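## Task

Move the mailing tube onto the top surface of the wrapped box stack beside arm1, the timer with the black round cap onto the top of the desk beside arm2, and the capped sample bottle onto the top of the lab bench beside arm3. Each must stay in its current upright orientation with its entire base supported by that top. Every other object must end resting directly on the top of the furniture it sits on now. The attempt fails if any object is left unheld on a lower board rather than a top. A placement counts only if it stays put without a robot holding it. Finish by opening the grippers and moving the arms away.

## Robot and tools

Robots and cameras. Three identical i2rt Big YAM arms, arm1, arm2 and arm3, each with six revolute joints, a two-finger gripper and a wrist camera (arm1_cam_wrist, arm2_cam_wrist, arm3_cam_wrist). Two fixed room cameras, room_a and room_b, view the scene. The hand can reach roughly 1.0 m from the joint1 axis. With joints 1 and 6 at 0 and the hand level and pointing forward, the wrist camera rides above the hand looking at the fingertips.

Frames. Everything shares one scene frame: origin on the floor, +z up. "hand" means the point halfway between the fingertips; its z axis runs along the fingers and the fingers open and close along its y axis. Each hand pose is computed from the true pose of that robot's foot, which is never printed.

execute_actions. Argument "actions" is a list holding one action object or nothing (empty list = just report state and images). The action object has one optional key per robot ("arm1", "arm2", "arm3"); under each goes "joints", an object of absolute joint targets by name, not offsets. Allowed names, units, ranges and done-tolerances: joint1_rad -2.879 to 2.879 rad (±0.045), base yaw, positive counter-clockwise seen from above, 0 = arm extends the way its foot faces; joint2_rad 0 to 3.141 (±0.14), shoulder, 0 = upper arm roughly level pointing backward, increasing raises it then swings it forward; joint3_rad 0 to 3.019 (±0.09), elbow, 0 = forearm folded onto upper arm, increasing opens it; joint4_rad -1.692 to 1.57 (±0.055), hand pitch, positive tips fingers up; joint5_rad -1.57 to 1.57 (±0.03), sideways hand swing, positive toward the arm's right; joint6_rad -2.094 to 2.094 (±0.035), hand roll, positive clockwise viewed from behind the hand; gripper_m 0 to 0.093 m (±0.003), fingertip gap. Example: {"arm1": {"joints": {"gripper_m": 0.05}}, "arm2": {"joints": {"joint1_rad": 0.3}}}. All motions in one action start together but may finish at different times, and because joints move at different speeds the hand can sweep a wide path. One action lasts at most 15 s. A robot or joint you omit may still be driving toward its previous target. Any unknown key or out-of-range number rejects the whole call and nothing moves. Optional "cameras": list of camera names; omitted, null or ["all"] gives every camera, [] gives none. Images are taken at the end of the call, in the order listed on the "pictures" line.

Reading results. Each robot's state includes joint_positions and joint torques (whole drive output in arm-joint order; nonzero even in free air, offset and scaled per arm, noisy, and friction can mask or fake a load). joint_status tells how each commanded joint ended: "off_target" (stopped short, may still push); "contact_stop" or "time_out" (target dropped, holds where it stopped); "not_followed" (a safety check withheld the arm's targets, shown with a "joint command not followed" line and usually a "cause:" line; the gripper part still runs, and the withheld targets may be retried on later actions until valid ones are sent). After a time_out a joint may keep its target, or one limited to 0.375, 0.375, 0.113, 0.225, 0.075, 0.3 rad (joints 1–6) from where it is, and keeps pushing; it will finish the move if the path clears. on_its_own lists what the call did not command; "held at" is the held target, not the actual position. To relieve a push, command the joint its reported position. A tiny change from the current position may produce no motion. A joint carrying load sinks after a time_out. If a result reports a stop, the rest of that reply's execute_actions, wait and finished_scene calls are skipped.

wait: "seconds" 0 to 10. Commands nothing; robots continue as they were. Returns the same report as an empty execute_actions.

zoom_image: "camera" (one of the five names) and "region" [x0, y0, x1, y1] in pixels of that camera's latest full image, top-left origin, at most 504 by 504. Gives a closer, possibly sharper view.

read_manual: optional "section", only "licences"; returns licence text, moves nothing.

finished_scene: "scene" = current scene number. Ends the scene irreversibly after the last command is held; the result reports success and the next task. Replying with no tool call ends all remaining scenes.

What to avoid. The arms do not stop on contact; they keep pushing, possibly hard. A hard squeeze between two robots fails the task and ends the run; a hard hit may too. The self/inter-arm check can be too late and ignores fingers, gripper housings and wrist cameras. Contact via objects does not count. No state line reports robot-robot contact. Do not knock objects to the floor or out of the work area (failure). Drops, slips, slams and very hard pushes lower quality. Loose objects may occasionally be nudged by something external. Motors heat while holding load, even while you are composing a reply (the robot keeps its last command meanwhile): at 85 °C a MOTOR HOT line appears; at 100 °C an OVER-TEMPERATURE FAULT stops that arm and gripper, which fall until cooled, and its named keys report "limit_stop_at_motor_heat"; resend targets afterward. Some heat carries into the next scene. Gripper force is about 50 to 62 N per pad, lower on some units. Arms act independently; one stalling does not pause the others.

Each tool is called after "Emit:" by a JSON object that holds its "method" and its "body".

## Session

Emit:
{"method": "execute_actions", "body": {"actions": []}}

Scene clock: 0.00 s.
Joint torques (N m, as the arm reports them, + toward a larger angle): no reading
Motor temperatures (°C, as the motors report them): arm1=[25 26 27 27 27 25] | arm2=[27 26 26 25 24 27] | arm3=[27 26 25 25 28 25]
arm1.joint_positions: joint1_rad=+0.519 joint2_rad=+0.286 joint3_rad=+1.636 joint4_rad=-1.619 joint5_rad=+0.140 joint6_rad=-0.348 gripper_m=+0.095
arm1.joint_status: not commanded
arm1.hand: x=+0.3490 y=-0.0773 z=+1.5576 quat_wxyz=(-0.178, -0.620, -0.504, +0.574) (m; scene frame)
arm2.joint_positions: joint1_rad=+0.756 joint2_rad=+0.389 joint3_rad=+1.643 joint4_rad=-1.610 joint5_rad=-0.032 joint6_rad=-0.049 gripper_m=+0.095
arm2.joint_status: not commanded
arm2.hand: x=+0.0788 y=+1.2362 z=+1.4289 quat_wxyz=(-0.247, -0.727, -0.391, +0.508) (m; scene frame)
arm3.joint_positions: joint1_rad=+0.880 joint2_rad=+0.464 joint3_rad=+1.655 joint4_rad=-1.239 joint5_rad=+0.140 joint6_rad=-0.751 gripper_m=+0.095
arm3.joint_status: not commanded
arm3.hand: x=-0.3897 y=-1.1618 z=+1.6367 quat_wxyz=(-0.684, +0.426, -0.585, +0.089) (m; scene frame)
pictures: arm1_cam_wrist, arm2_cam_wrist, arm3_cam_wrist, room_a, room_b
Images, in order (width x height): arm1_cam_wrist 504x504, arm2_cam_wrist 504x504, arm3_cam_wrist 504x504, room_a 672x504, room_b 672x504.

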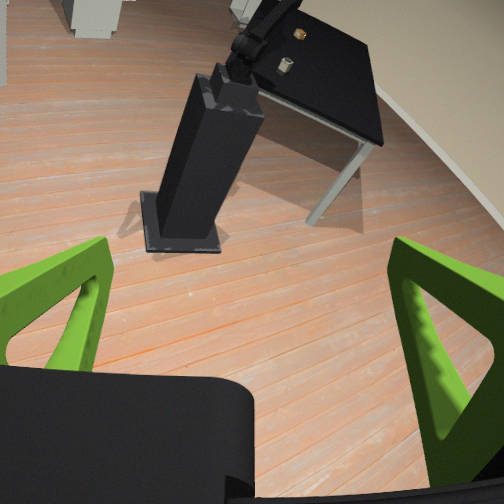

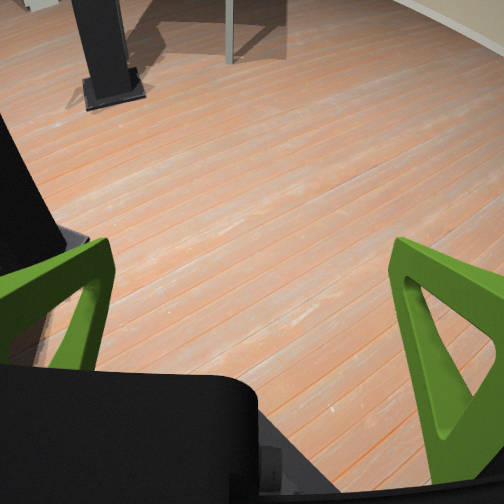

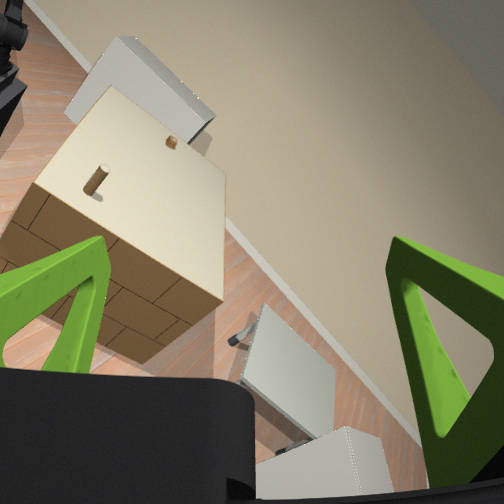

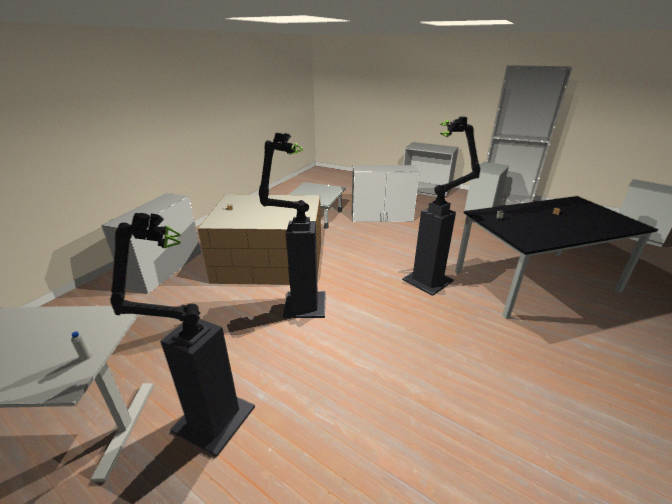

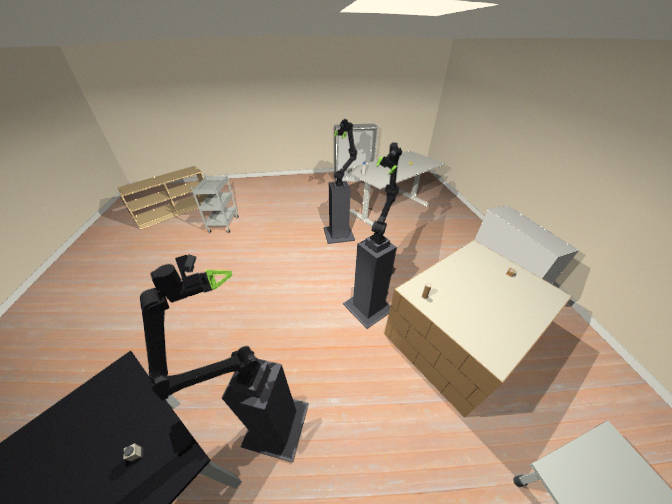

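Emit:
{"method": "execute_actions", "body": {"actions": [{"arm2":{"joints":{"joint1_rad":-2.1,"joint2_rad":0.9,"joint3_rad":1.3,"joint4_rad":-1.2,"joint5_rad":0,"joint6_rad":0}},"arm3":{"joints":{"joint1_rad":-2.1,"joint2_rad":0.9,"joint3_rad":1.3,"joint4_rad":-1.2,"joint5_rad":0,"joint6_rad":0}}}]}}

Scene clock: 21.43 s.
Joint torques (N m, as the arm reports them, + toward a larger angle): arm1=[ 1.58 11.5   5.4   2.18 -0.04  0.05] | arm2=[-0.87 -2.93 15.44  2.2   0.    0.03] | arm3=[ 0.74 -5.12 12.24  1.52 -0.03  0.03]
Motor temperatures (°C, as the motors report them): arm1=[25 26 27 27 27 25] | arm2=[28 26 28 25 24 27] | arm3=[27 27 27 25 28 25]
arm1.joint_positions: joint1_rad=+0.519 joint2_rad=+0.286 joint3_rad=+1.636 joint4_rad=-1.619 joint5_rad=+0.140 joint6_rad=-0.348 gripper_m=+0.095
arm1.joint_status: not commanded
arm1.hand: x=+0.3490 y=-0.0773 z=+1.5576 quat_wxyz=(-0.178, -0.620, -0.504, +0.574) (m; scene frame)
arm2.joint_positions: joint1_rad=-2.095 joint2_rad=+0.905 joint3_rad=+1.270 joint4_rad=-1.212 joint5_rad=+0.000 joint6_rad=-0.009 gripper_m=+0.095
arm2.joint_status: all done
arm2.hand: x=+0.2342 y=+1.6157 z=+1.2433 quat_wxyz=(+0.299, -0.532, +0.766, +0.203) (m; scene frame)
arm3.joint_positions: joint1_rad=-2.097 joint2_rad=+0.905 joint3_rad=+1.254 joint4_rad=-1.211 joint5_rad=+0.001 joint6_rad=-0.007 gripper_m=+0.095
arm3.joint_status: all done
arm3.hand: x=-0.7342 y=-1.4612 z=+1.3477 quat_wxyz=(-0.135, -0.862, -0.370, +0.320) (m; scene frame)
pictures: arm1_cam_wrist, arm2_cam_wrist, arm3_cam_wrist, room_a, room_b
Images, in order (width x height): arm1_cam_wrist 504x504, arm2_cam_wrist 504x504, arm3_cam_wrist 504x504, room_a 672x504, room_b 672x504.

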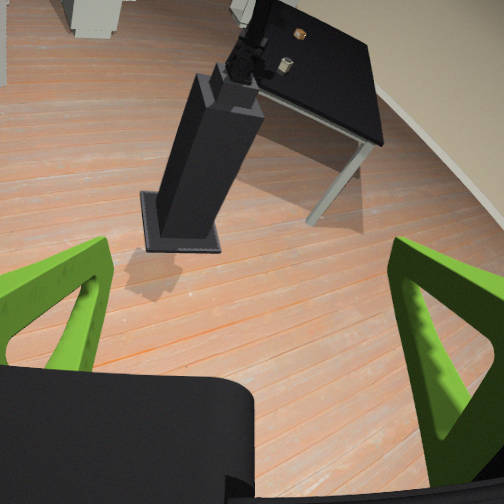

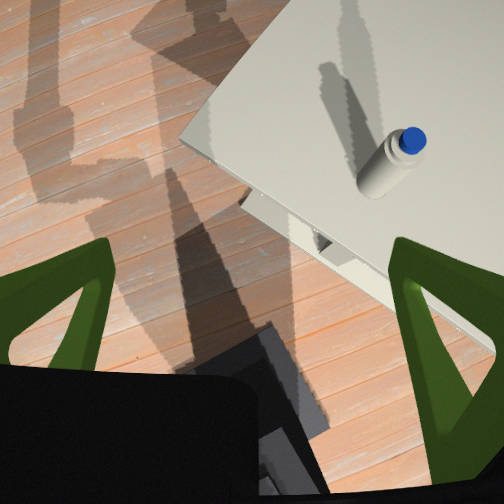

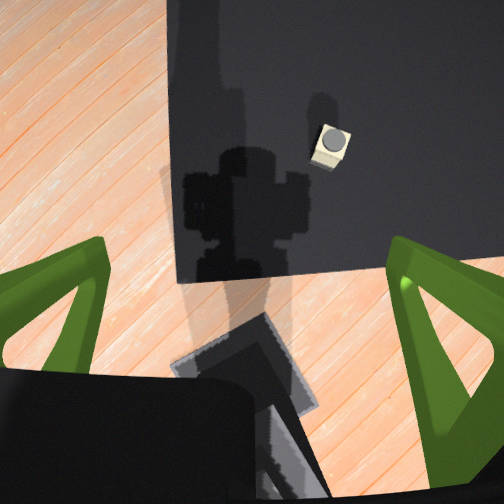

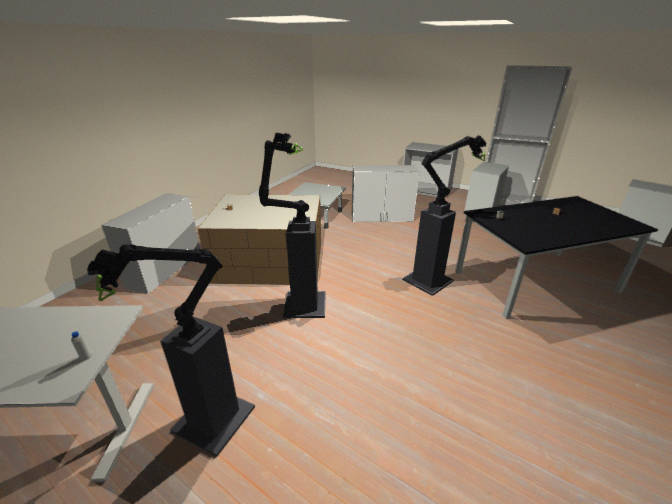

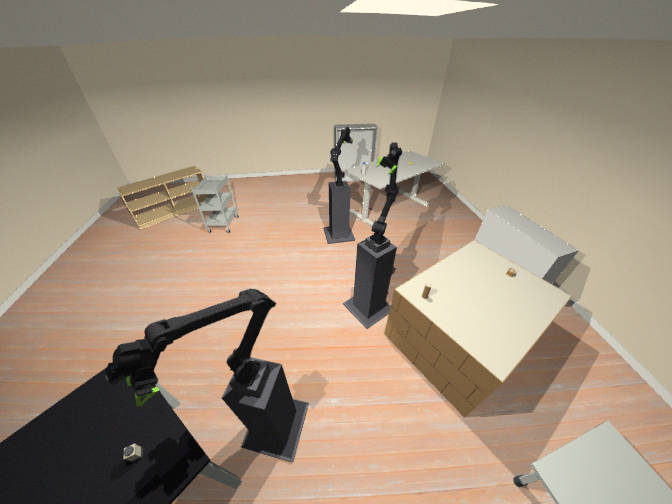

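Emit:
{"method": "execute_actions", "body": {"actions": [{"arm2":{"joints":{"joint1_rad":-2.45,"joint2_rad":1.4,"joint3_rad":1.45,"joint4_rad":-1.05}},"arm3":{"joints":{"joint1_rad":-2.31,"joint2_rad":1.5,"joint3_rad":1.35,"joint4_rad":-0.85}}}], "cameras": ["arm2_cam_wrist","arm3_cam_wrist","room_a"]}}

Scene clock: 32.67 s.
Joint torques (N m, as the arm reports them, + toward a larger angle): arm1=[ 1.58 11.45  5.37  2.17 -0.04  0.05] | arm2=[ -0.28 -12.81  14.72   1.81   0.01   0.03] | arm3=[  1.1  -17.82  10.9    1.54   0.01   0.04]
Motor temperatures (°C, as the motors report them): arm1=[25 26 27 27 27 25] | arm2=[28 26 30 25 24 27] | arm3=[27 27 29 25 28 25]
arm1.joint_positions: joint1_rad=+0.519 joint2_rad=+0.286 joint3_rad=+1.636 joint4_rad=-1.619 joint5_rad=+0.140 joint6_rad=-0.348 gripper_m=+0.095
arm1.joint_status: not commanded
arm1.hand: x=+0.3490 y=-0.0773 z=+1.5576 quat_wxyz=(-0.178, -0.620, -0.504, +0.574) (m; scene frame)
arm2.joint_positions: joint1_rad=-2.453 joint2_rad=+1.407 joint3_rad=+1.433 joint4_rad=-1.056 joint5_rad=+0.000 joint6_rad=-0.009 gripper_m=+0.095
arm2.joint_status: all done
arm2.hand: x=+0.4602 y=+1.6811 z=+1.1373 quat_wxyz=(+0.249, -0.398, +0.875, +0.114) (m; scene frame)
arm3.joint_positions: joint1_rad=-2.313 joint2_rad=+1.514 joint3_rad=+1.328 joint4_rad=-0.870 joint5_rad=+0.000 joint6_rad=-0.007 gripper_m=+0.095
arm3.joint_status: all done
arm3.hand: x=-0.9535 y=-1.5155 z=+1.1609 quat_wxyz=(-0.073, -0.924, -0.284, +0.244) (m; scene frame)
pictures: arm2_cam_wrist, arm3_cam_wrist, room_a
Images, in order (width x height): arm2_cam_wrist 504x504, arm3_cam_wrist 504x504, room_a 672x504.

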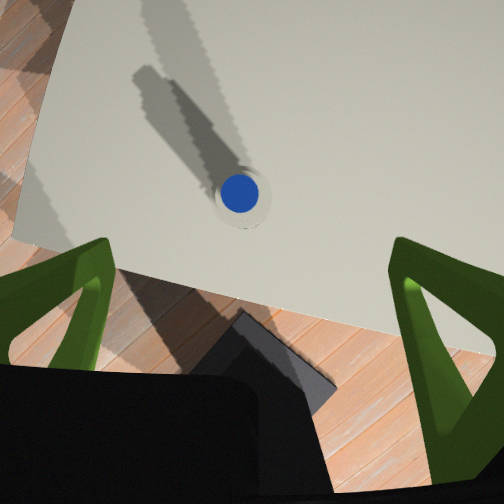

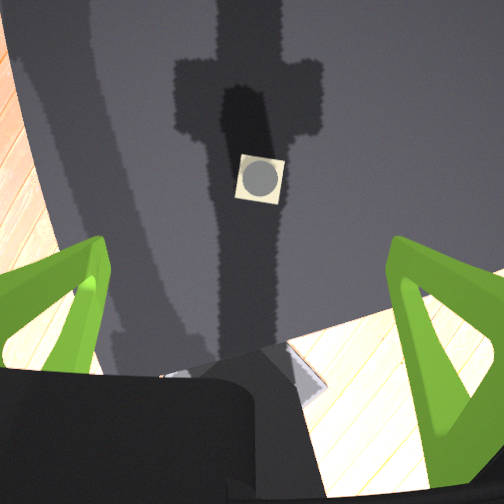

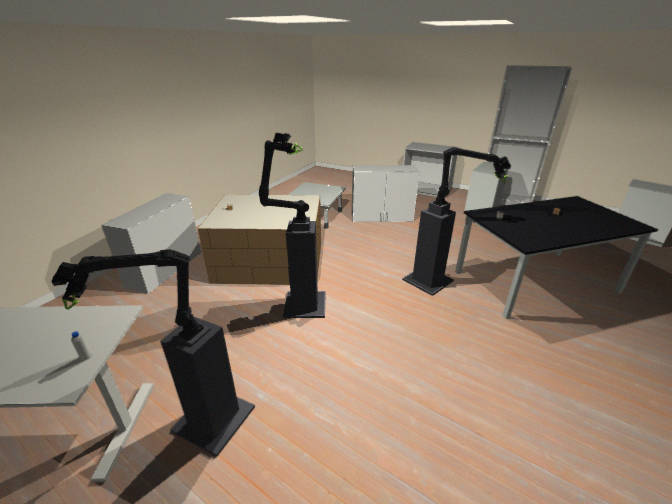

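Emit:
{"method": "execute_actions", "body": {"actions": [{"arm2":{"joints":{"joint1_rad":-2.43,"joint2_rad":0.95,"joint3_rad":0.85,"joint4_rad":-0.4}},"arm3":{"joints":{"joint1_rad":-2.33,"joint2_rad":1.35,"joint3_rad":0.8,"joint4_rad":-0.1}}}], "cameras": []}}

Emit:
{"method": "execute_actions", "body": {"actions": [{"arm2":{"joints":{"joint2_rad":1.11,"joint3_rad":0.535,"joint4_rad":0.1}},"arm3":{"joints":{"joint2_rad":1.53,"joint3_rad":0.645,"joint4_rad":0.23}}}], "cameras": ["arm2_cam_wrist","arm3_cam_wrist","room_a","room_b"]}}

Emit:
{"method": "zoom_image", "body": {"camera": "room_a", "region": [420,160,560,260]}}

Emit:
{"method": "zoom_image", "body": {"camera": "room_a", "region": [20,260,220,410]}}

Scene clock: 58.50 s.
Joint torques (N m, as the arm reports them, + toward a larger angle): arm1=[ 1.58 11.48  5.39  2.16 -0.04  0.05] | arm2=[ 0.18 -3.47 14.03  2.68  0.01  0.04] | arm3=[  0.5  -10.87   9.63   2.13   0.02   0.03]
Motor temperatures (°C, as the motors report them): arm1=[25 26 28 27 27 25] | arm2=[28 27 32 25 24 27] | arm3=[27 28 31 25 28 25]
arm1.joint_positions: joint1_rad=+0.519 joint2_rad=+0.286 joint3_rad=+1.636 joint4_rad=-1.619 joint5_rad=+0.140 joint6_rad=-0.348 gripper_m=+0.095
arm1.joint_status: not commanded
arm1.hand: x=+0.3490 y=-0.0773 z=+1.5576 quat_wxyz=(-0.178, -0.620, -0.504, +0.574) (m; scene frame)
arm2.joint_positions: joint1_rad=-2.439 joint2_rad=+0.941 joint3_rad=+0.844 joint4_rad=-0.419 joint5_rad=+0.000 joint6_rad=-0.009 gripper_m=+0.095
arm2.joint_status: all done
arm2.hand: x=+0.3974 y=+1.6197 z=+1.1401 quat_wxyz=(+0.463, -0.361, +0.781, +0.212) (m; scene frame)
arm3.joint_positions: joint1_rad=-2.324 joint2_rad=+1.338 joint3_rad=+0.786 joint4_rad=-0.124 joint5_rad=+0.000 joint6_rad=-0.007 gripper_m=+0.095
arm3.joint_status: all done
arm3.hand: x=-0.9174 y=-1.4847 z=+1.0936 quat_wxyz=(-0.122, -0.863, -0.260, +0.415) (m; scene frame)
pictures: none
No camera images: the call's "cameras" was empty. Leave "cameras" out to get every camera's image.

Scene clock: 59.70 s.
Joint torques (N m, as the arm reports them, + toward a larger angle): arm1=[ 1.56 11.5   5.38  2.17 -0.04  0.05] | arm2=[ 0.17 -6.31 13.02  2.68  0.01  0.04] | arm3=[  0.46 -13.65   8.17   2.03   0.01   0.04]
Motor temperatures (°C, as the motors report them): arm1=[25 26 28 27 27 25] | arm2=[28 27 32 25 24 27] | arm3=[27 28 30 25 28 25]
arm1.joint_positions: joint1_rad=+0.519 joint2_rad=+0.286 joint3_rad=+1.636 joint4_rad=-1.619 joint5_rad=+0.140 joint6_rad=-0.348 gripper_m=+0.095
arm1.joint_status: not commanded
arm1.hand: x=+0.3490 y=-0.0773 z=+1.5576 quat_wxyz=(-0.178, -0.620, -0.504, +0.574) (m; scene frame)
arm2.joint_positions: joint1_rad=-2.439 joint2_rad=+1.119 joint3_rad=+0.522 joint4_rad=+0.081 joint5_rad=+0.000 joint6_rad=-0.009 gripper_m=+0.095
arm2.joint_status: all done
arm2.hand: x=+0.3981 y=+1.6216 z=+0.9870 quat_wxyz=(+0.464, -0.361, +0.781, +0.213) (m; scene frame)
arm3.joint_positions: joint1_rad=-2.324 joint2_rad=+1.540 joint3_rad=+0.622 joint4_rad=+0.206 joint5_rad=+0.000 joint6_rad=-0.007 gripper_m=+0.095
arm3.joint_status: all done
arm3.hand: x=-0.8998 y=-1.4733 z=+0.9808 quat_wxyz=(-0.118, -0.870, -0.263, +0.400) (m; scene frame)
pictures: arm2_cam_wrist, arm3_cam_wrist, room_a, room_b
Images, in order (width x height): arm2_cam_wrist 504x504, arm3_cam_wrist 504x504, room_a 672x504, room_b 672x504.

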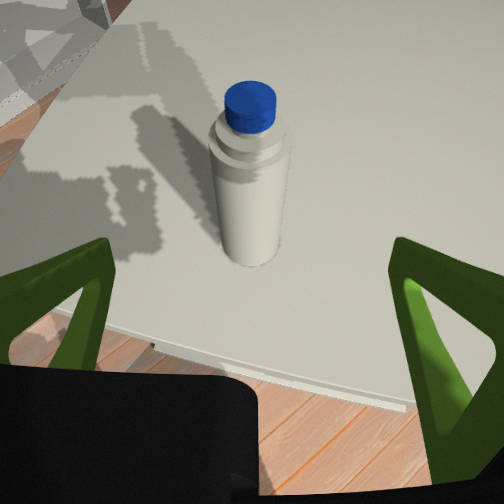

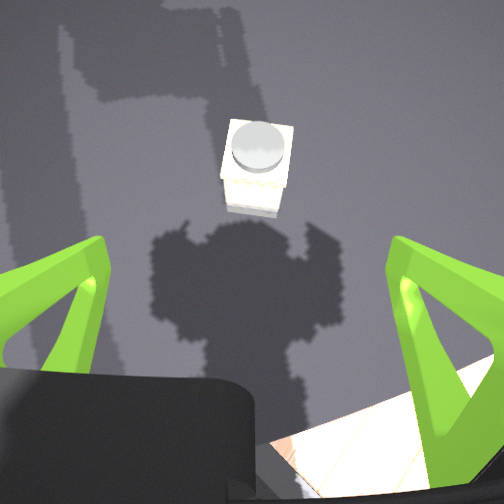

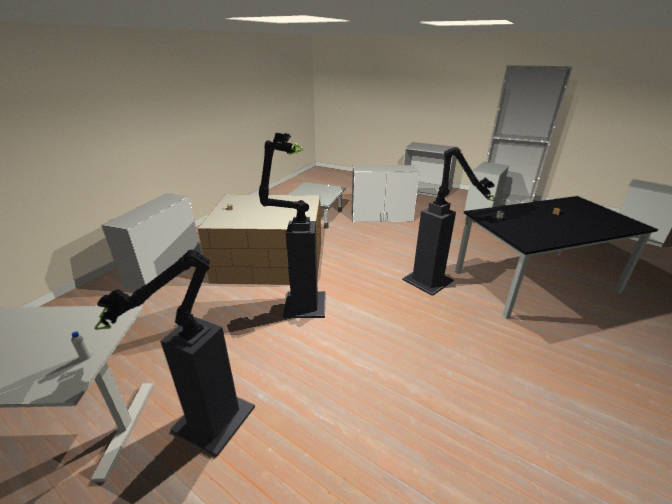

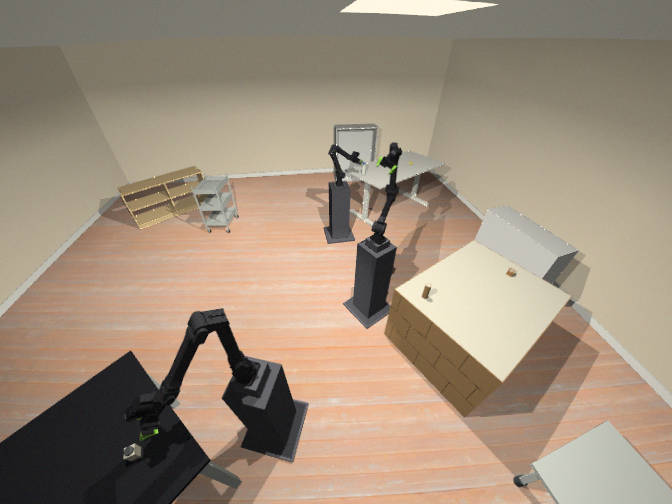

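Region (420, 160, 560, 260) of room_a's 672x504 image, scaled by 3.600, with more detail than that image has; it fills the top 360 rows of this view, and the rest is white.

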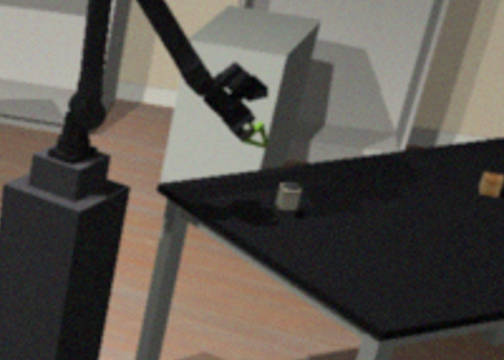

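Region (20, 260, 220, 410) of room_a's 672x504 image, scaled by 2.520, with more detail than that image has; it fills the top 378 rows of this view, and the rest is white.

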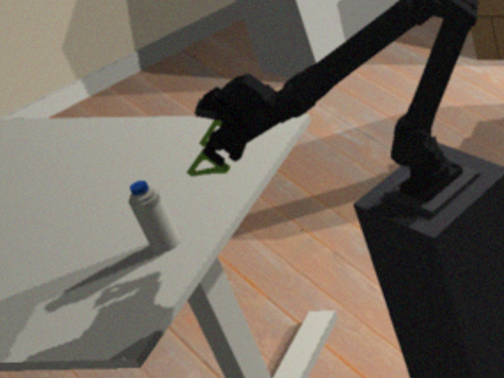

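Emit:
{"method": "execute_actions", "body": {"actions": [{"arm2":{"joints":{"joint2_rad":1.5,"joint3_rad":0.452,"joint4_rad":0.57}},"arm3":{"joints":{"joint2_rad":1.26,"joint3_rad":0.95,"joint4_rad":-0.15}},"arm1":{"joints":{"joint1_rad":-1.987,"joint5_rad":0,"joint6_rad":0}}}], "cameras": ["arm2_cam_wrist"]}}

Emit:
{"method": "execute_actions", "body": {"actions": [{"arm2":{"joints":{"joint2_rad":1.772,"joint3_rad":0.79,"joint4_rad":0.5}},"arm3":{"joints":{"joint1_rad":1.157}},"arm1":{"joints":{"joint2_rad":1.62,"joint3_rad":0.6,"joint4_rad":1.06}}}], "cameras": ["arm2_cam_wrist","room_a"]}}

Scene clock: 80.53 s.
Joint torques (N m, as the arm reports them, + toward a larger angle): arm1=[ 1.2  11.94  5.17  2.16 -0.09  0.16] | arm2=[ 0.21 -7.43  8.19  2.71  0.01  0.04] | arm3=[ 0.42 -9.46 10.14  0.9   0.01  0.03]
Motor temperatures (°C, as the motors report them): arm1=[25 27 28 27 27 25] | arm2=[28 26 31 25 24 27] | arm3=[27 28 30 25 28 25]
arm1.joint_positions: joint1_rad=-1.980 joint2_rad=+0.286 joint3_rad=+1.636 joint4_rad=-1.619 joint5_rad=+0.001 joint6_rad=-0.014 gripper_m=+0.095
arm1.joint_status: all done
arm1.hand: x=+0.3706 y=-0.0924 z=+1.5572 quat_wxyz=(+0.394, -0.619, +0.495, +0.465) (m; scene frame)
arm2.joint_positions: joint1_rad=-2.439 joint2_rad=+1.489 joint3_rad=+0.453 joint4_rad=+0.551 joint5_rad=+0.000 joint6_rad=-0.009 gripper_m=+0.095
arm2.joint_status: all done
arm2.hand: x=+0.4138 y=+1.6405 z=+0.8925 quat_wxyz=(+0.475, -0.358, +0.774, +0.218) (m; scene frame)
arm3.joint_positions: joint1_rad=-2.324 joint2_rad=+1.240 joint3_rad=+0.943 joint4_rad=-0.134 joint5_rad=+0.000 joint6_rad=-0.007 gripper_m=+0.095
arm3.joint_status: all done
arm3.hand: x=-0.9461 y=-1.5034 z=+1.2299 quat_wxyz=(-0.153, -0.806, -0.243, +0.518) (m; scene frame)
pictures: arm2_cam_wrist
Images, in order (width x height): arm2_cam_wrist 504x504.

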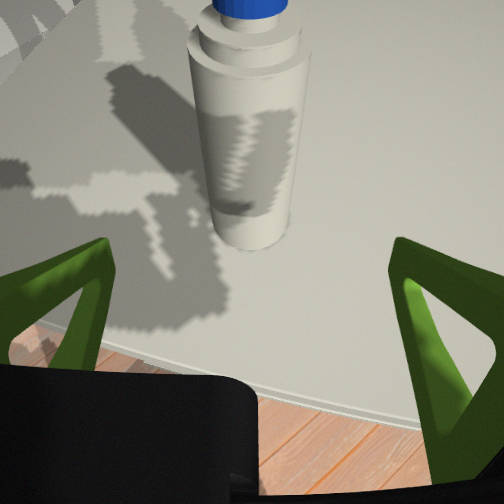

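Scene clock: 83.27 s.
Joint torques (N m, as the arm reports them, + toward a larger angle): arm1=[  0.87 -11.38   7.     2.77  -0.09   0.15] | arm2=[  0.21 -12.59  10.93   1.7    0.01   0.03] | arm3=[  1.26 -10.23  10.04   0.91   0.05   0.03]
Motor temperatures (°C, as the motors report them): arm1=[25 27 28 27 27 25] | arm2=[28 27 31 25 24 27] | arm3=[27 28 30 25 28 25]
arm1.joint_positions: joint1_rad=-1.980 joint2_rad=+1.623 joint3_rad=+0.600 joint4_rad=+1.033 joint5_rad=+0.001 joint6_rad=-0.014 gripper_m=+0.095
arm1.joint_status: all done
arm1.hand: x=+0.2666 y=+0.4575 z=+1.1335 quat_wxyz=(+0.461, -0.548, +0.436, +0.545) (m; scene frame)
arm2.joint_positions: joint1_rad=-2.439 joint2_rad=+1.757 joint3_rad=+0.769 joint4_rad=+0.511 joint5_rad=+0.000 joint6_rad=-0.009 gripper_m=+0.095
arm2.joint_status: all done
arm2.hand: x=+0.4899 y=+1.7291 z=+0.8822 quat_wxyz=(+0.478, -0.357, +0.772, +0.219) (m; scene frame)
arm3.joint_positions: joint1_rad=+1.161 joint2_rad=+1.246 joint3_rad=+0.943 joint4_rad=-0.134 joint5_rad=-0.001 joint6_rad=-0.006 gripper_m=+0.095
arm3.joint_status: all done
arm3.hand: x=-0.1498 y=-0.7615 z=+1.2262 quat_wxyz=(-0.482, +0.378, -0.754, -0.238) (m; scene frame)
pictures: arm2_cam_wrist, room_a
Images, in order (width x height): arm2_cam_wrist 504x504, room_a 672x504.

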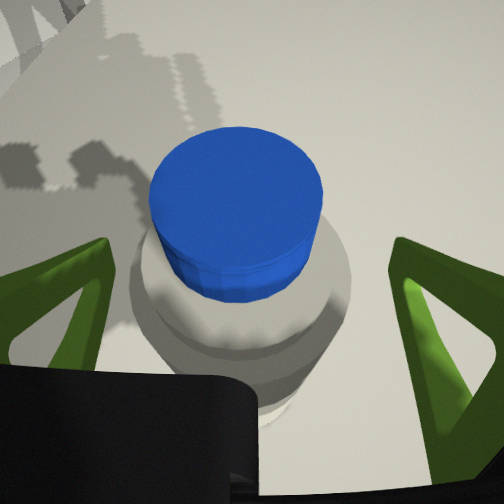

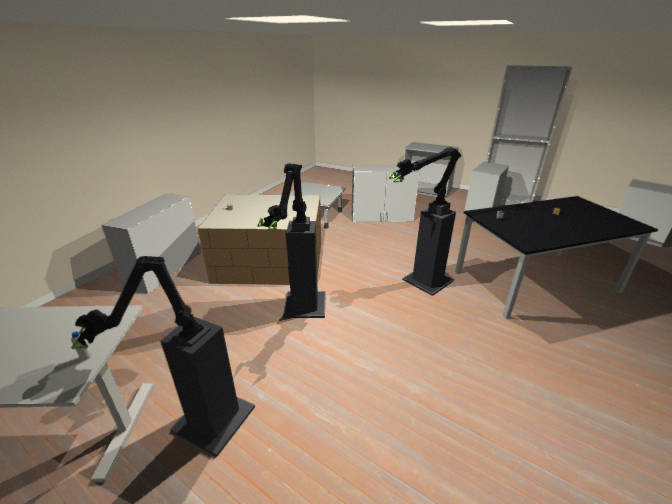

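Emit:
{"method": "execute_actions", "body": {"actions": [{"arm2":{"joints":{"joint2_rad":1.8,"joint4_rad":0.53}}}], "cameras": []}}

Emit:
{"method": "execute_actions", "body": {"actions": [{"arm2":{"joints":{"gripper_m":0}}}], "cameras": ["arm2_cam_wrist","room_a"]}}

Emit:
{"method": "zoom_image", "body": {"camera": "room_a", "region": [40,290,160,380]}}

Scene clock: 89.00 s.
Joint torques (N m, as the arm reports them, + toward a larger angle): arm1=[  0.92 -11.41   7.     2.78  -0.09   0.15] | arm2=[  0.21 -11.84  10.74   2.64   0.01   0.04] | arm3=[  0.74 -10.13  10.15   0.91   0.05   0.03]
Motor temperatures (°C, as the motors report them): arm1=[25 27 28 27 27 25] | arm2=[28 27 31 25 24 27] | arm3=[27 28 30 25 28 25]
arm1.joint_positions: joint1_rad=-1.980 joint2_rad=+1.623 joint3_rad=+0.600 joint4_rad=+1.033 joint5_rad=+0.001 joint6_rad=-0.014 gripper_m=+0.095
arm1.joint_status: not commanded
arm1.hand: x=+0.2666 y=+0.4575 z=+1.1335 quat_wxyz=(+0.461, -0.548, +0.436, +0.545) (m; scene frame)
arm2.joint_positions: joint1_rad=-2.439 joint2_rad=+1.776 joint3_rad=+0.769 joint4_rad=+0.512 joint5_rad=+0.000 joint6_rad=-0.009 gripper_m=+0.095
arm2.joint_status: all done
arm2.hand: x=+0.4892 y=+1.7283 z=+0.8719 quat_wxyz=(+0.472, -0.359, +0.776, +0.216) (m; scene frame)
arm3.joint_positions: joint1_rad=+1.161 joint2_rad=+1.246 joint3_rad=+0.943 joint4_rad=-0.134 joint5_rad=-0.001 joint6_rad=-0.006 gripper_m=+0.095
arm3.joint_status: not commanded
arm3.hand: x=-0.1498 y=-0.7615 z=+1.2262 quat_wxyz=(-0.482, +0.378, -0.754, -0.238) (m; scene frame)
pictures: none
No camera images: the call's "cameras" was empty. Leave "cameras" out to get every camera's image.

Scene clock: 89.73 s.
Joint torques (N m, as the arm reports them, + toward a larger angle): arm1=[  0.88 -11.39   7.02   2.77  -0.09   0.15] | arm2=[  0.15 -11.85  10.72   2.66   0.     0.03] | arm3=[  0.81 -10.27  10.13   0.87   0.04   0.04]
Motor temperatures (°C, as the motors report them): arm1=[25 27 28 27 27 25] | arm2=[28 27 31 25 24 27] | arm3=[27 28 30 25 28 25]
arm1.joint_positions: joint1_rad=-1.980 joint2_rad=+1.623 joint3_rad=+0.600 joint4_rad=+1.033 joint5_rad=+0.001 joint6_rad=-0.014 gripper_m=+0.095
arm1.joint_status: not commanded
arm1.hand: x=+0.2666 y=+0.4575 z=+1.1335 quat_wxyz=(+0.461, -0.548, +0.436, +0.545) (m; scene frame)
arm2.joint_positions: joint1_rad=-2.439 joint2_rad=+1.776 joint3_rad=+0.769 joint4_rad=+0.512 joint5_rad=+0.000 joint6_rad=-0.009 gripper_m=+0.053
arm2.joint_status: gripper_m off_target (ended at +0.053, target +0.000)
arm2.hand: x=+0.4892 y=+1.7282 z=+0.8719 quat_wxyz=(+0.472, -0.359, +0.776, +0.216) (m; scene frame)
arm3.joint_positions: joint1_rad=+1.161 joint2_rad=+1.246 joint3_rad=+0.943 joint4_rad=-0.134 joint5_rad=-0.001 joint6_rad=-0.006 gripper_m=+0.095
arm3.joint_status: not commanded
arm3.hand: x=-0.1498 y=-0.7615 z=+1.2262 quat_wxyz=(-0.482, +0.378, -0.754, -0.238) (m; scene frame)
pictures: arm2_cam_wrist, room_a
Images, in order (width x height): arm2_cam_wrist 504x504, room_a 672x504.

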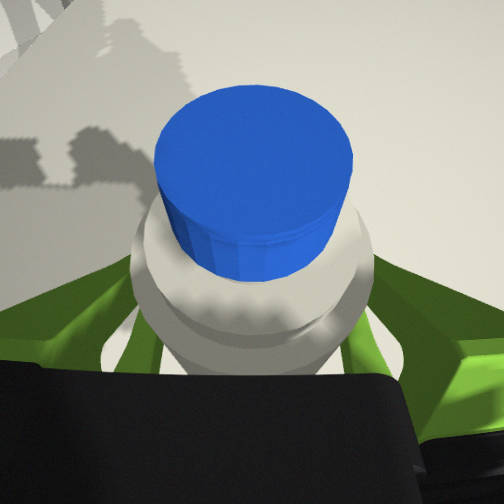

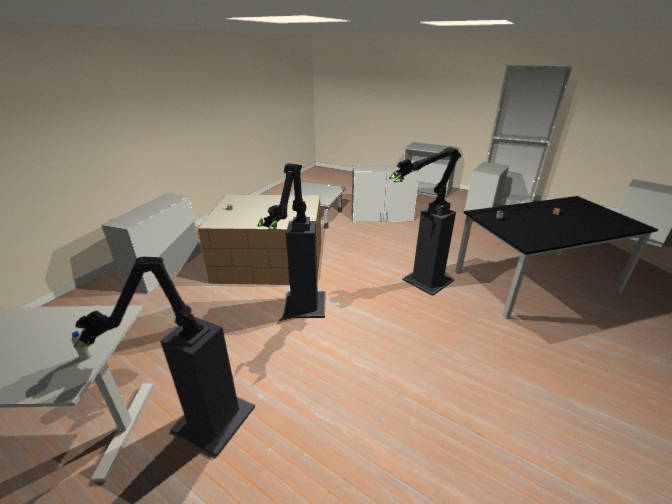

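Region (40, 290, 160, 380) of room_a's 672x504 image, scaled by 4.200, with more detail than that image has; it fills the top 378 rows of this view, and the rest is white.

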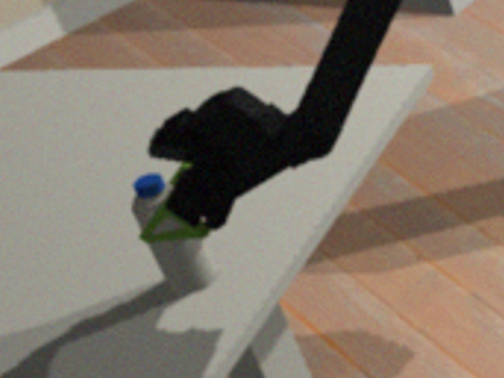

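Emit:
{"method": "execute_actions", "body": {"actions": [{"arm2":{"joints":{"joint2_rad":1.6,"joint3_rad":0.9,"joint4_rad":0.35}}}], "cameras": []}}

Emit:
{"method": "execute_actions", "body": {"actions": [{"arm2":{"joints":{"joint1_rad":1.608,"joint3_rad":1.63,"joint4_rad":-0.495}}}], "cameras": ["arm1_cam_wrist","arm2_cam_wrist","room_a"]}}

Scene clock: 97.83 s.
Joint torques (N m, as the arm reports them, + toward a larger angle): arm1=[  0.9  -11.38   7.02   2.79  -0.09   0.15] | arm2=[  0.17 -11.33  13.02   1.76   0.01   0.03] | arm3=[  0.63 -10.1   10.07   0.91   0.04   0.03]
Motor temperatures (°C, as the motors report them): arm1=[25 27 28 27 27 25] | arm2=[28 27 31 25 24 27] | arm3=[27 28 31 25 28 25]
arm1.joint_positions: joint1_rad=-1.980 joint2_rad=+1.623 joint3_rad=+0.600 joint4_rad=+1.033 joint5_rad=+0.001 joint6_rad=-0.014 gripper_m=+0.095
arm1.joint_status: not commanded
arm1.hand: x=+0.2666 y=+0.4575 z=+1.1335 quat_wxyz=(+0.461, -0.548, +0.436, +0.545) (m; scene frame)
arm2.joint_positions: joint1_rad=-2.439 joint2_rad=+1.578 joint3_rad=+0.881 joint4_rad=+0.361 joint5_rad=+0.000 joint6_rad=-0.009 gripper_m=+0.053
arm2.joint_status: all done
arm2.hand: x=+0.5090 y=+1.7502 z=+1.0069 quat_wxyz=(+0.532, -0.340, +0.736, +0.243) (m; scene frame)
arm3.joint_positions: joint1_rad=+1.161 joint2_rad=+1.246 joint3_rad=+0.943 joint4_rad=-0.134 joint5_rad=-0.001 joint6_rad=-0.006 gripper_m=+0.095
arm3.joint_status: not commanded
arm3.hand: x=-0.1498 y=-0.7615 z=+1.2262 quat_wxyz=(-0.482, +0.378, -0.754, -0.238) (m; scene frame)
pictures: none
No camera images: the call's "cameras" was empty. Leave "cameras" out to get every camera's image.

Scene clock: 100.90 s.
Joint torques (N m, as the arm reports them, + toward a larger angle): arm1=[  0.88 -11.36   7.     2.77  -0.09   0.15] | arm2=[ -1.11 -16.8   17.41   1.68   0.07   0.03] | arm3=[  0.67 -10.2   10.07   0.89   0.04   0.03]
Motor temperatures (°C, as the motors report them): arm1=[25 27 28 27 27 25] | arm2=[28 27 32 25 24 27] | arm3=[27 28 31 25 28 25]
arm1.joint_positions: joint1_rad=-1.980 joint2_rad=+1.623 joint3_rad=+0.600 joint4_rad=+1.033 joint5_rad=+0.001 joint6_rad=-0.014 gripper_m=+0.095
arm1.joint_status: not commanded
arm1.hand: x=+0.2666 y=+0.4575 z=+1.1335 quat_wxyz=(+0.461, -0.548, +0.436, +0.545) (m; scene frame)
arm2.joint_positions: joint1_rad=+1.617 joint2_rad=+1.596 joint3_rad=+1.591 joint4_rad=-0.484 joint5_rad=-0.002 joint6_rad=-0.009 gripper_m=+0.053
arm2.joint_status: all done
arm2.hand: x=+0.2464 y=+0.5955 z=+1.1961 quat_wxyz=(-0.397, -0.542, -0.669, +0.320) (m; scene frame)
arm3.joint_positions: joint1_rad=+1.161 joint2_rad=+1.246 joint3_rad=+0.943 joint4_rad=-0.134 joint5_rad=-0.001 joint6_rad=-0.006 gripper_m=+0.095
arm3.joint_status: not commanded
arm3.hand: x=-0.1498 y=-0.7615 z=+1.2262 quat_wxyz=(-0.482, +0.378, -0.754, -0.238) (m; scene frame)
pictures: arm1_cam_wrist, arm2_cam_wrist, room_a
Images, in order (width x height): arm1_cam_wrist 504x504, arm2_cam_wrist 504x504, room_a 672x504.

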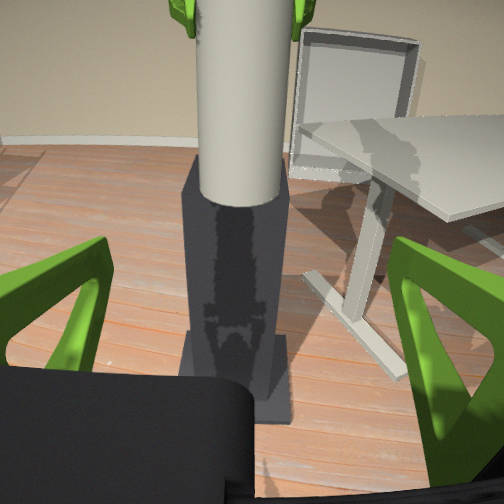

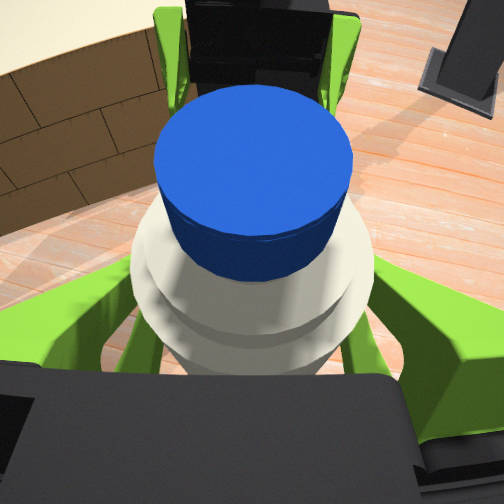

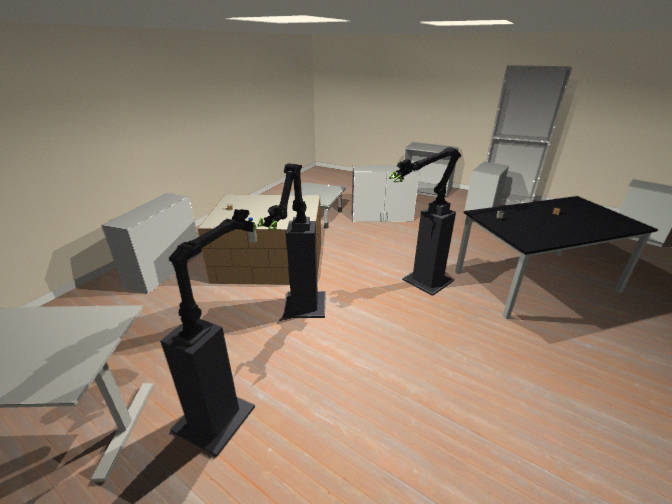

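Emit:
{"method": "execute_actions", "body": {"actions": [{"arm1":{"joints":{"joint1_rad":-1.962,"joint2_rad":1.944,"joint3_rad":1.105,"joint4_rad":0.84}}}], "cameras": ["arm1_cam_wrist","arm2_cam_wrist","room_a"]}}

Emit:
{"method": "zoom_image", "body": {"camera": "room_a", "region": [215,185,315,260]}}

Scene clock: 107.90 s.
Joint torques (N m, as the arm reports them, + toward a larger angle): arm1=[  2.36 -19.17  11.53   1.72  -0.09   0.15] | arm2=[ -1.03 -16.75  17.42   1.66   0.07   0.03] | arm3=[  0.65 -10.29  10.14   0.92   0.03   0.02]
Motor temperatures (°C, as the motors report them): arm1=[25 27 29 27 27 25] | arm2=[28 28 33 25 24 27] | arm3=[27 28 31 25 28 25]
arm1.joint_positions: joint1_rad=-1.973 joint2_rad=+1.960 joint3_rad=+1.071 joint4_rad=+0.846 joint5_rad=+0.001 joint6_rad=-0.014 gripper_m=+0.095
arm1.joint_status: all done
arm1.hand: x=+0.2309 y=+0.6145 z=+1.1014 quat_wxyz=(+0.447, -0.564, +0.446, +0.532) (m; scene frame)
arm2.joint_positions: joint1_rad=+1.617 joint2_rad=+1.596 joint3_rad=+1.591 joint4_rad=-0.484 joint5_rad=-0.002 joint6_rad=-0.009 gripper_m=+0.053
arm2.joint_status: not commanded
arm2.hand: x=+0.2464 y=+0.5955 z=+1.1961 quat_wxyz=(-0.397, -0.542, -0.669, +0.320) (m; scene frame)
arm3.joint_positions: joint1_rad=+1.161 joint2_rad=+1.246 joint3_rad=+0.943 joint4_rad=-0.134 joint5_rad=-0.001 joint6_rad=-0.006 gripper_m=+0.095
arm3.joint_status: not commanded
arm3.hand: x=-0.1498 y=-0.7615 z=+1.2262 quat_wxyz=(-0.482, +0.378, -0.754, -0.238) (m; scene frame)
pictures: arm1_cam_wrist, arm2_cam_wrist, room_a
Images, in order (width x height): arm1_cam_wrist 504x504, arm2_cam_wrist 504x504, room_a 672x504.

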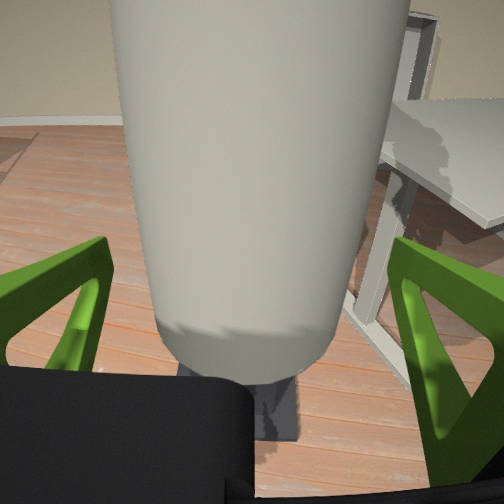

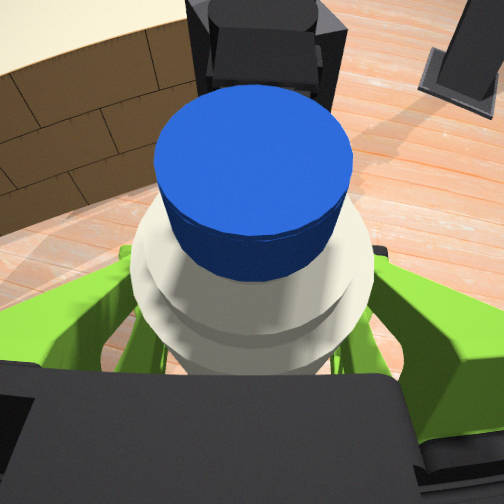

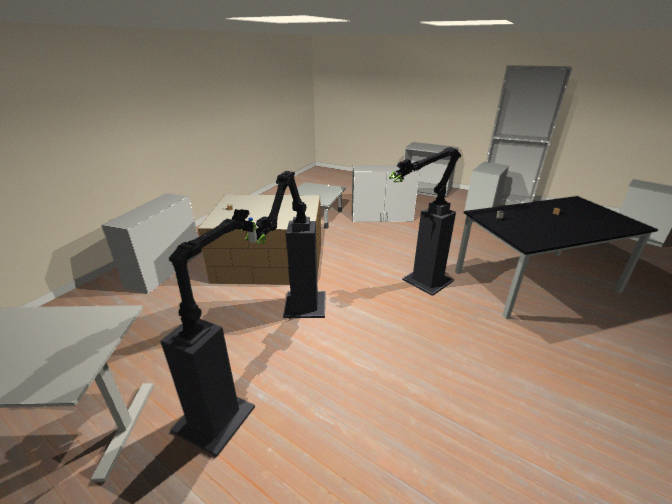

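Region (215, 185, 315, 260) of room_a's 672x504 image, scaled by 5.040, with more detail than that image has; it fills the top 378 rows of this view, and the rest is white.

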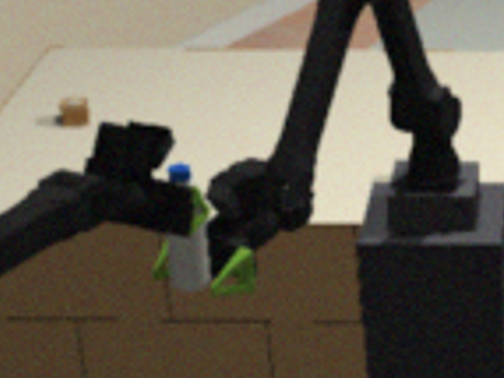

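Raise 2.5 cm.

Emit:
{"method": "execute_actions", "body": {"actions": [{"arm1":{"joints":{"joint2_rad":1.905}}}], "cameras": ["arm1_cam_wrist"]}}

Emit:
{"method": "execute_actions", "body": {"actions": [{"arm1":{"joints":{"gripper_m":0}}}], "cameras": ["arm1_cam_wrist","room_a"]}}

Emit:
{"method": "zoom_image", "body": {"camera": "room_a", "region": [215,185,315,260]}}

Scene clock: 113.77 s.
Joint torques (N m, as the arm reports them, + toward a larger angle): arm1=[  2.39 -19.45  11.74   1.7   -0.09   0.15] | arm2=[ -1.   -16.79  17.39   1.65   0.06   0.03] | arm3=[  0.56 -10.18  10.13   0.91   0.04   0.02]
Motor temperatures (°C, as the motors report them): arm1=[25 27 29 27 27 25] | arm2=[28 28 34 25 24 27] | arm3=[27 28 31 25 28 25]
arm1.joint_positions: joint1_rad=-1.973 joint2_rad=+1.926 joint3_rad=+1.071 joint4_rad=+0.846 joint5_rad=+0.001 joint6_rad=-0.014 gripper_m=+0.095
arm1.joint_status: all done
arm1.hand: x=+0.2308 y=+0.6133 z=+1.1252 quat_wxyz=(+0.455, -0.554, +0.439, +0.542) (m; scene frame)
arm2.joint_positions: joint1_rad=+1.617 joint2_rad=+1.596 joint3_rad=+1.591 joint4_rad=-0.484 joint5_rad=-0.002 joint6_rad=-0.009 gripper_m=+0.053
arm2.joint_status: not commanded
arm2.hand: x=+0.2464 y=+0.5955 z=+1.1961 quat_wxyz=(-0.397, -0.542, -0.669, +0.320) (m; scene frame)
arm3.joint_positions: joint1_rad=+1.161 joint2_rad=+1.246 joint3_rad=+0.943 joint4_rad=-0.134 joint5_rad=-0.001 joint6_rad=-0.006 gripper_m=+0.095
arm3.joint_status: not commanded
arm3.hand: x=-0.1498 y=-0.7615 z=+1.2262 quat_wxyz=(-0.482, +0.378, -0.754, -0.238) (m; scene frame)
pictures: arm1_cam_wrist
Images, in order (width x height): arm1_cam_wrist 504x504.

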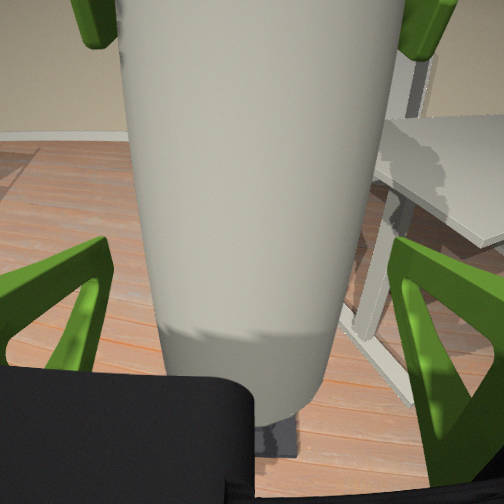

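Scene clock: 114.50 s.
Joint torques (N m, as the arm reports them, + toward a larger angle): arm1=[  2.39 -19.31  11.76   1.69  -0.06   0.13] | arm2=[ -1.01 -16.67  17.4    1.66   0.09   0.01] | arm3=[  0.56 -10.08  10.12   0.89   0.04   0.04]
Motor temperatures (°C, as the motors report them): arm1=[25 27 30 27 27 25] | arm2=[28 28 34 25 24 27] | arm3=[27 28 31 25 28 25]
arm1.joint_positions: joint1_rad=-1.973 joint2_rad=+1.926 joint3_rad=+1.071 joint4_rad=+0.846 joint5_rad=+0.000 joint6_rad=-0.012 gripper_m=+0.053
arm1.joint_status: gripper_m off_target (ended at +0.053, target +0.000)
arm1.hand: x=+0.2307 y=+0.6132 z=+1.1252 quat_wxyz=(+0.454, -0.554, +0.439, +0.543) (m; scene frame)
arm2.joint_positions: joint1_rad=+1.617 joint2_rad=+1.596 joint3_rad=+1.591 joint4_rad=-0.484 joint5_rad=-0.002 joint6_rad=-0.007 gripper_m=+0.053
arm2.joint_status: not commanded
arm2.hand: x=+0.2465 y=+0.5955 z=+1.1961 quat_wxyz=(-0.397, -0.542, -0.668, +0.319) (m; scene frame)
arm3.joint_positions: joint1_rad=+1.161 joint2_rad=+1.246 joint3_rad=+0.943 joint4_rad=-0.134 joint5_rad=-0.001 joint6_rad=-0.006 gripper_m=+0.095
arm3.joint_status: not commanded
arm3.hand: x=-0.1498 y=-0.7615 z=+1.2262 quat_wxyz=(-0.482, +0.378, -0.754, -0.238) (m; scene frame)
pictures: arm1_cam_wrist, room_a
Images, in order (width x height): arm1_cam_wrist 504x504, room_a 672x504.

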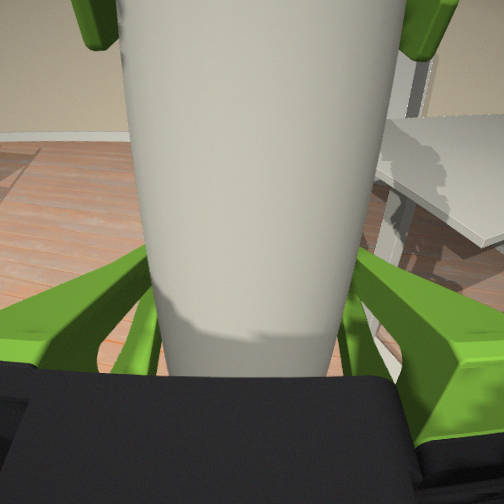

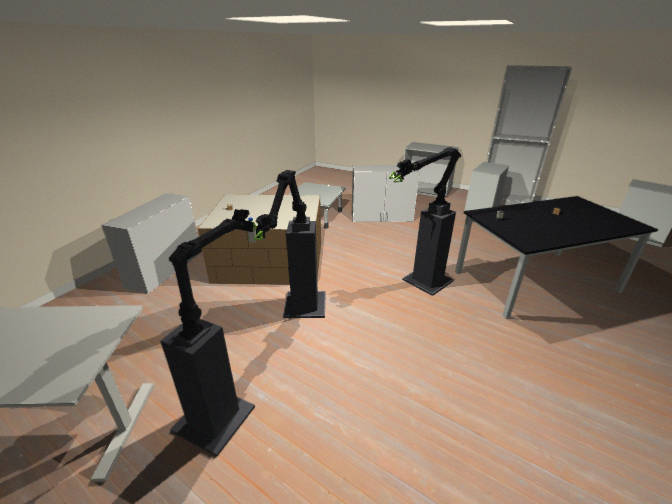

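Region (215, 185, 315, 260) of room_a's 672x504 image, scaled by 5.040, with more detail than that image has; it fills the top 378 rows of this view, and the rest is white.

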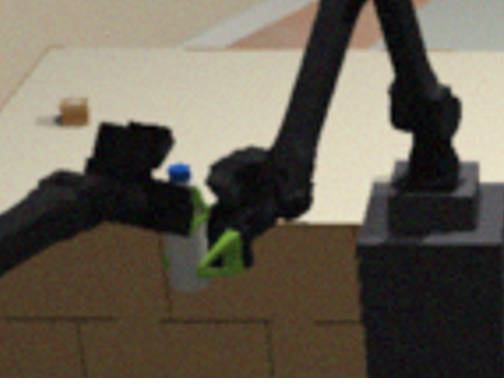

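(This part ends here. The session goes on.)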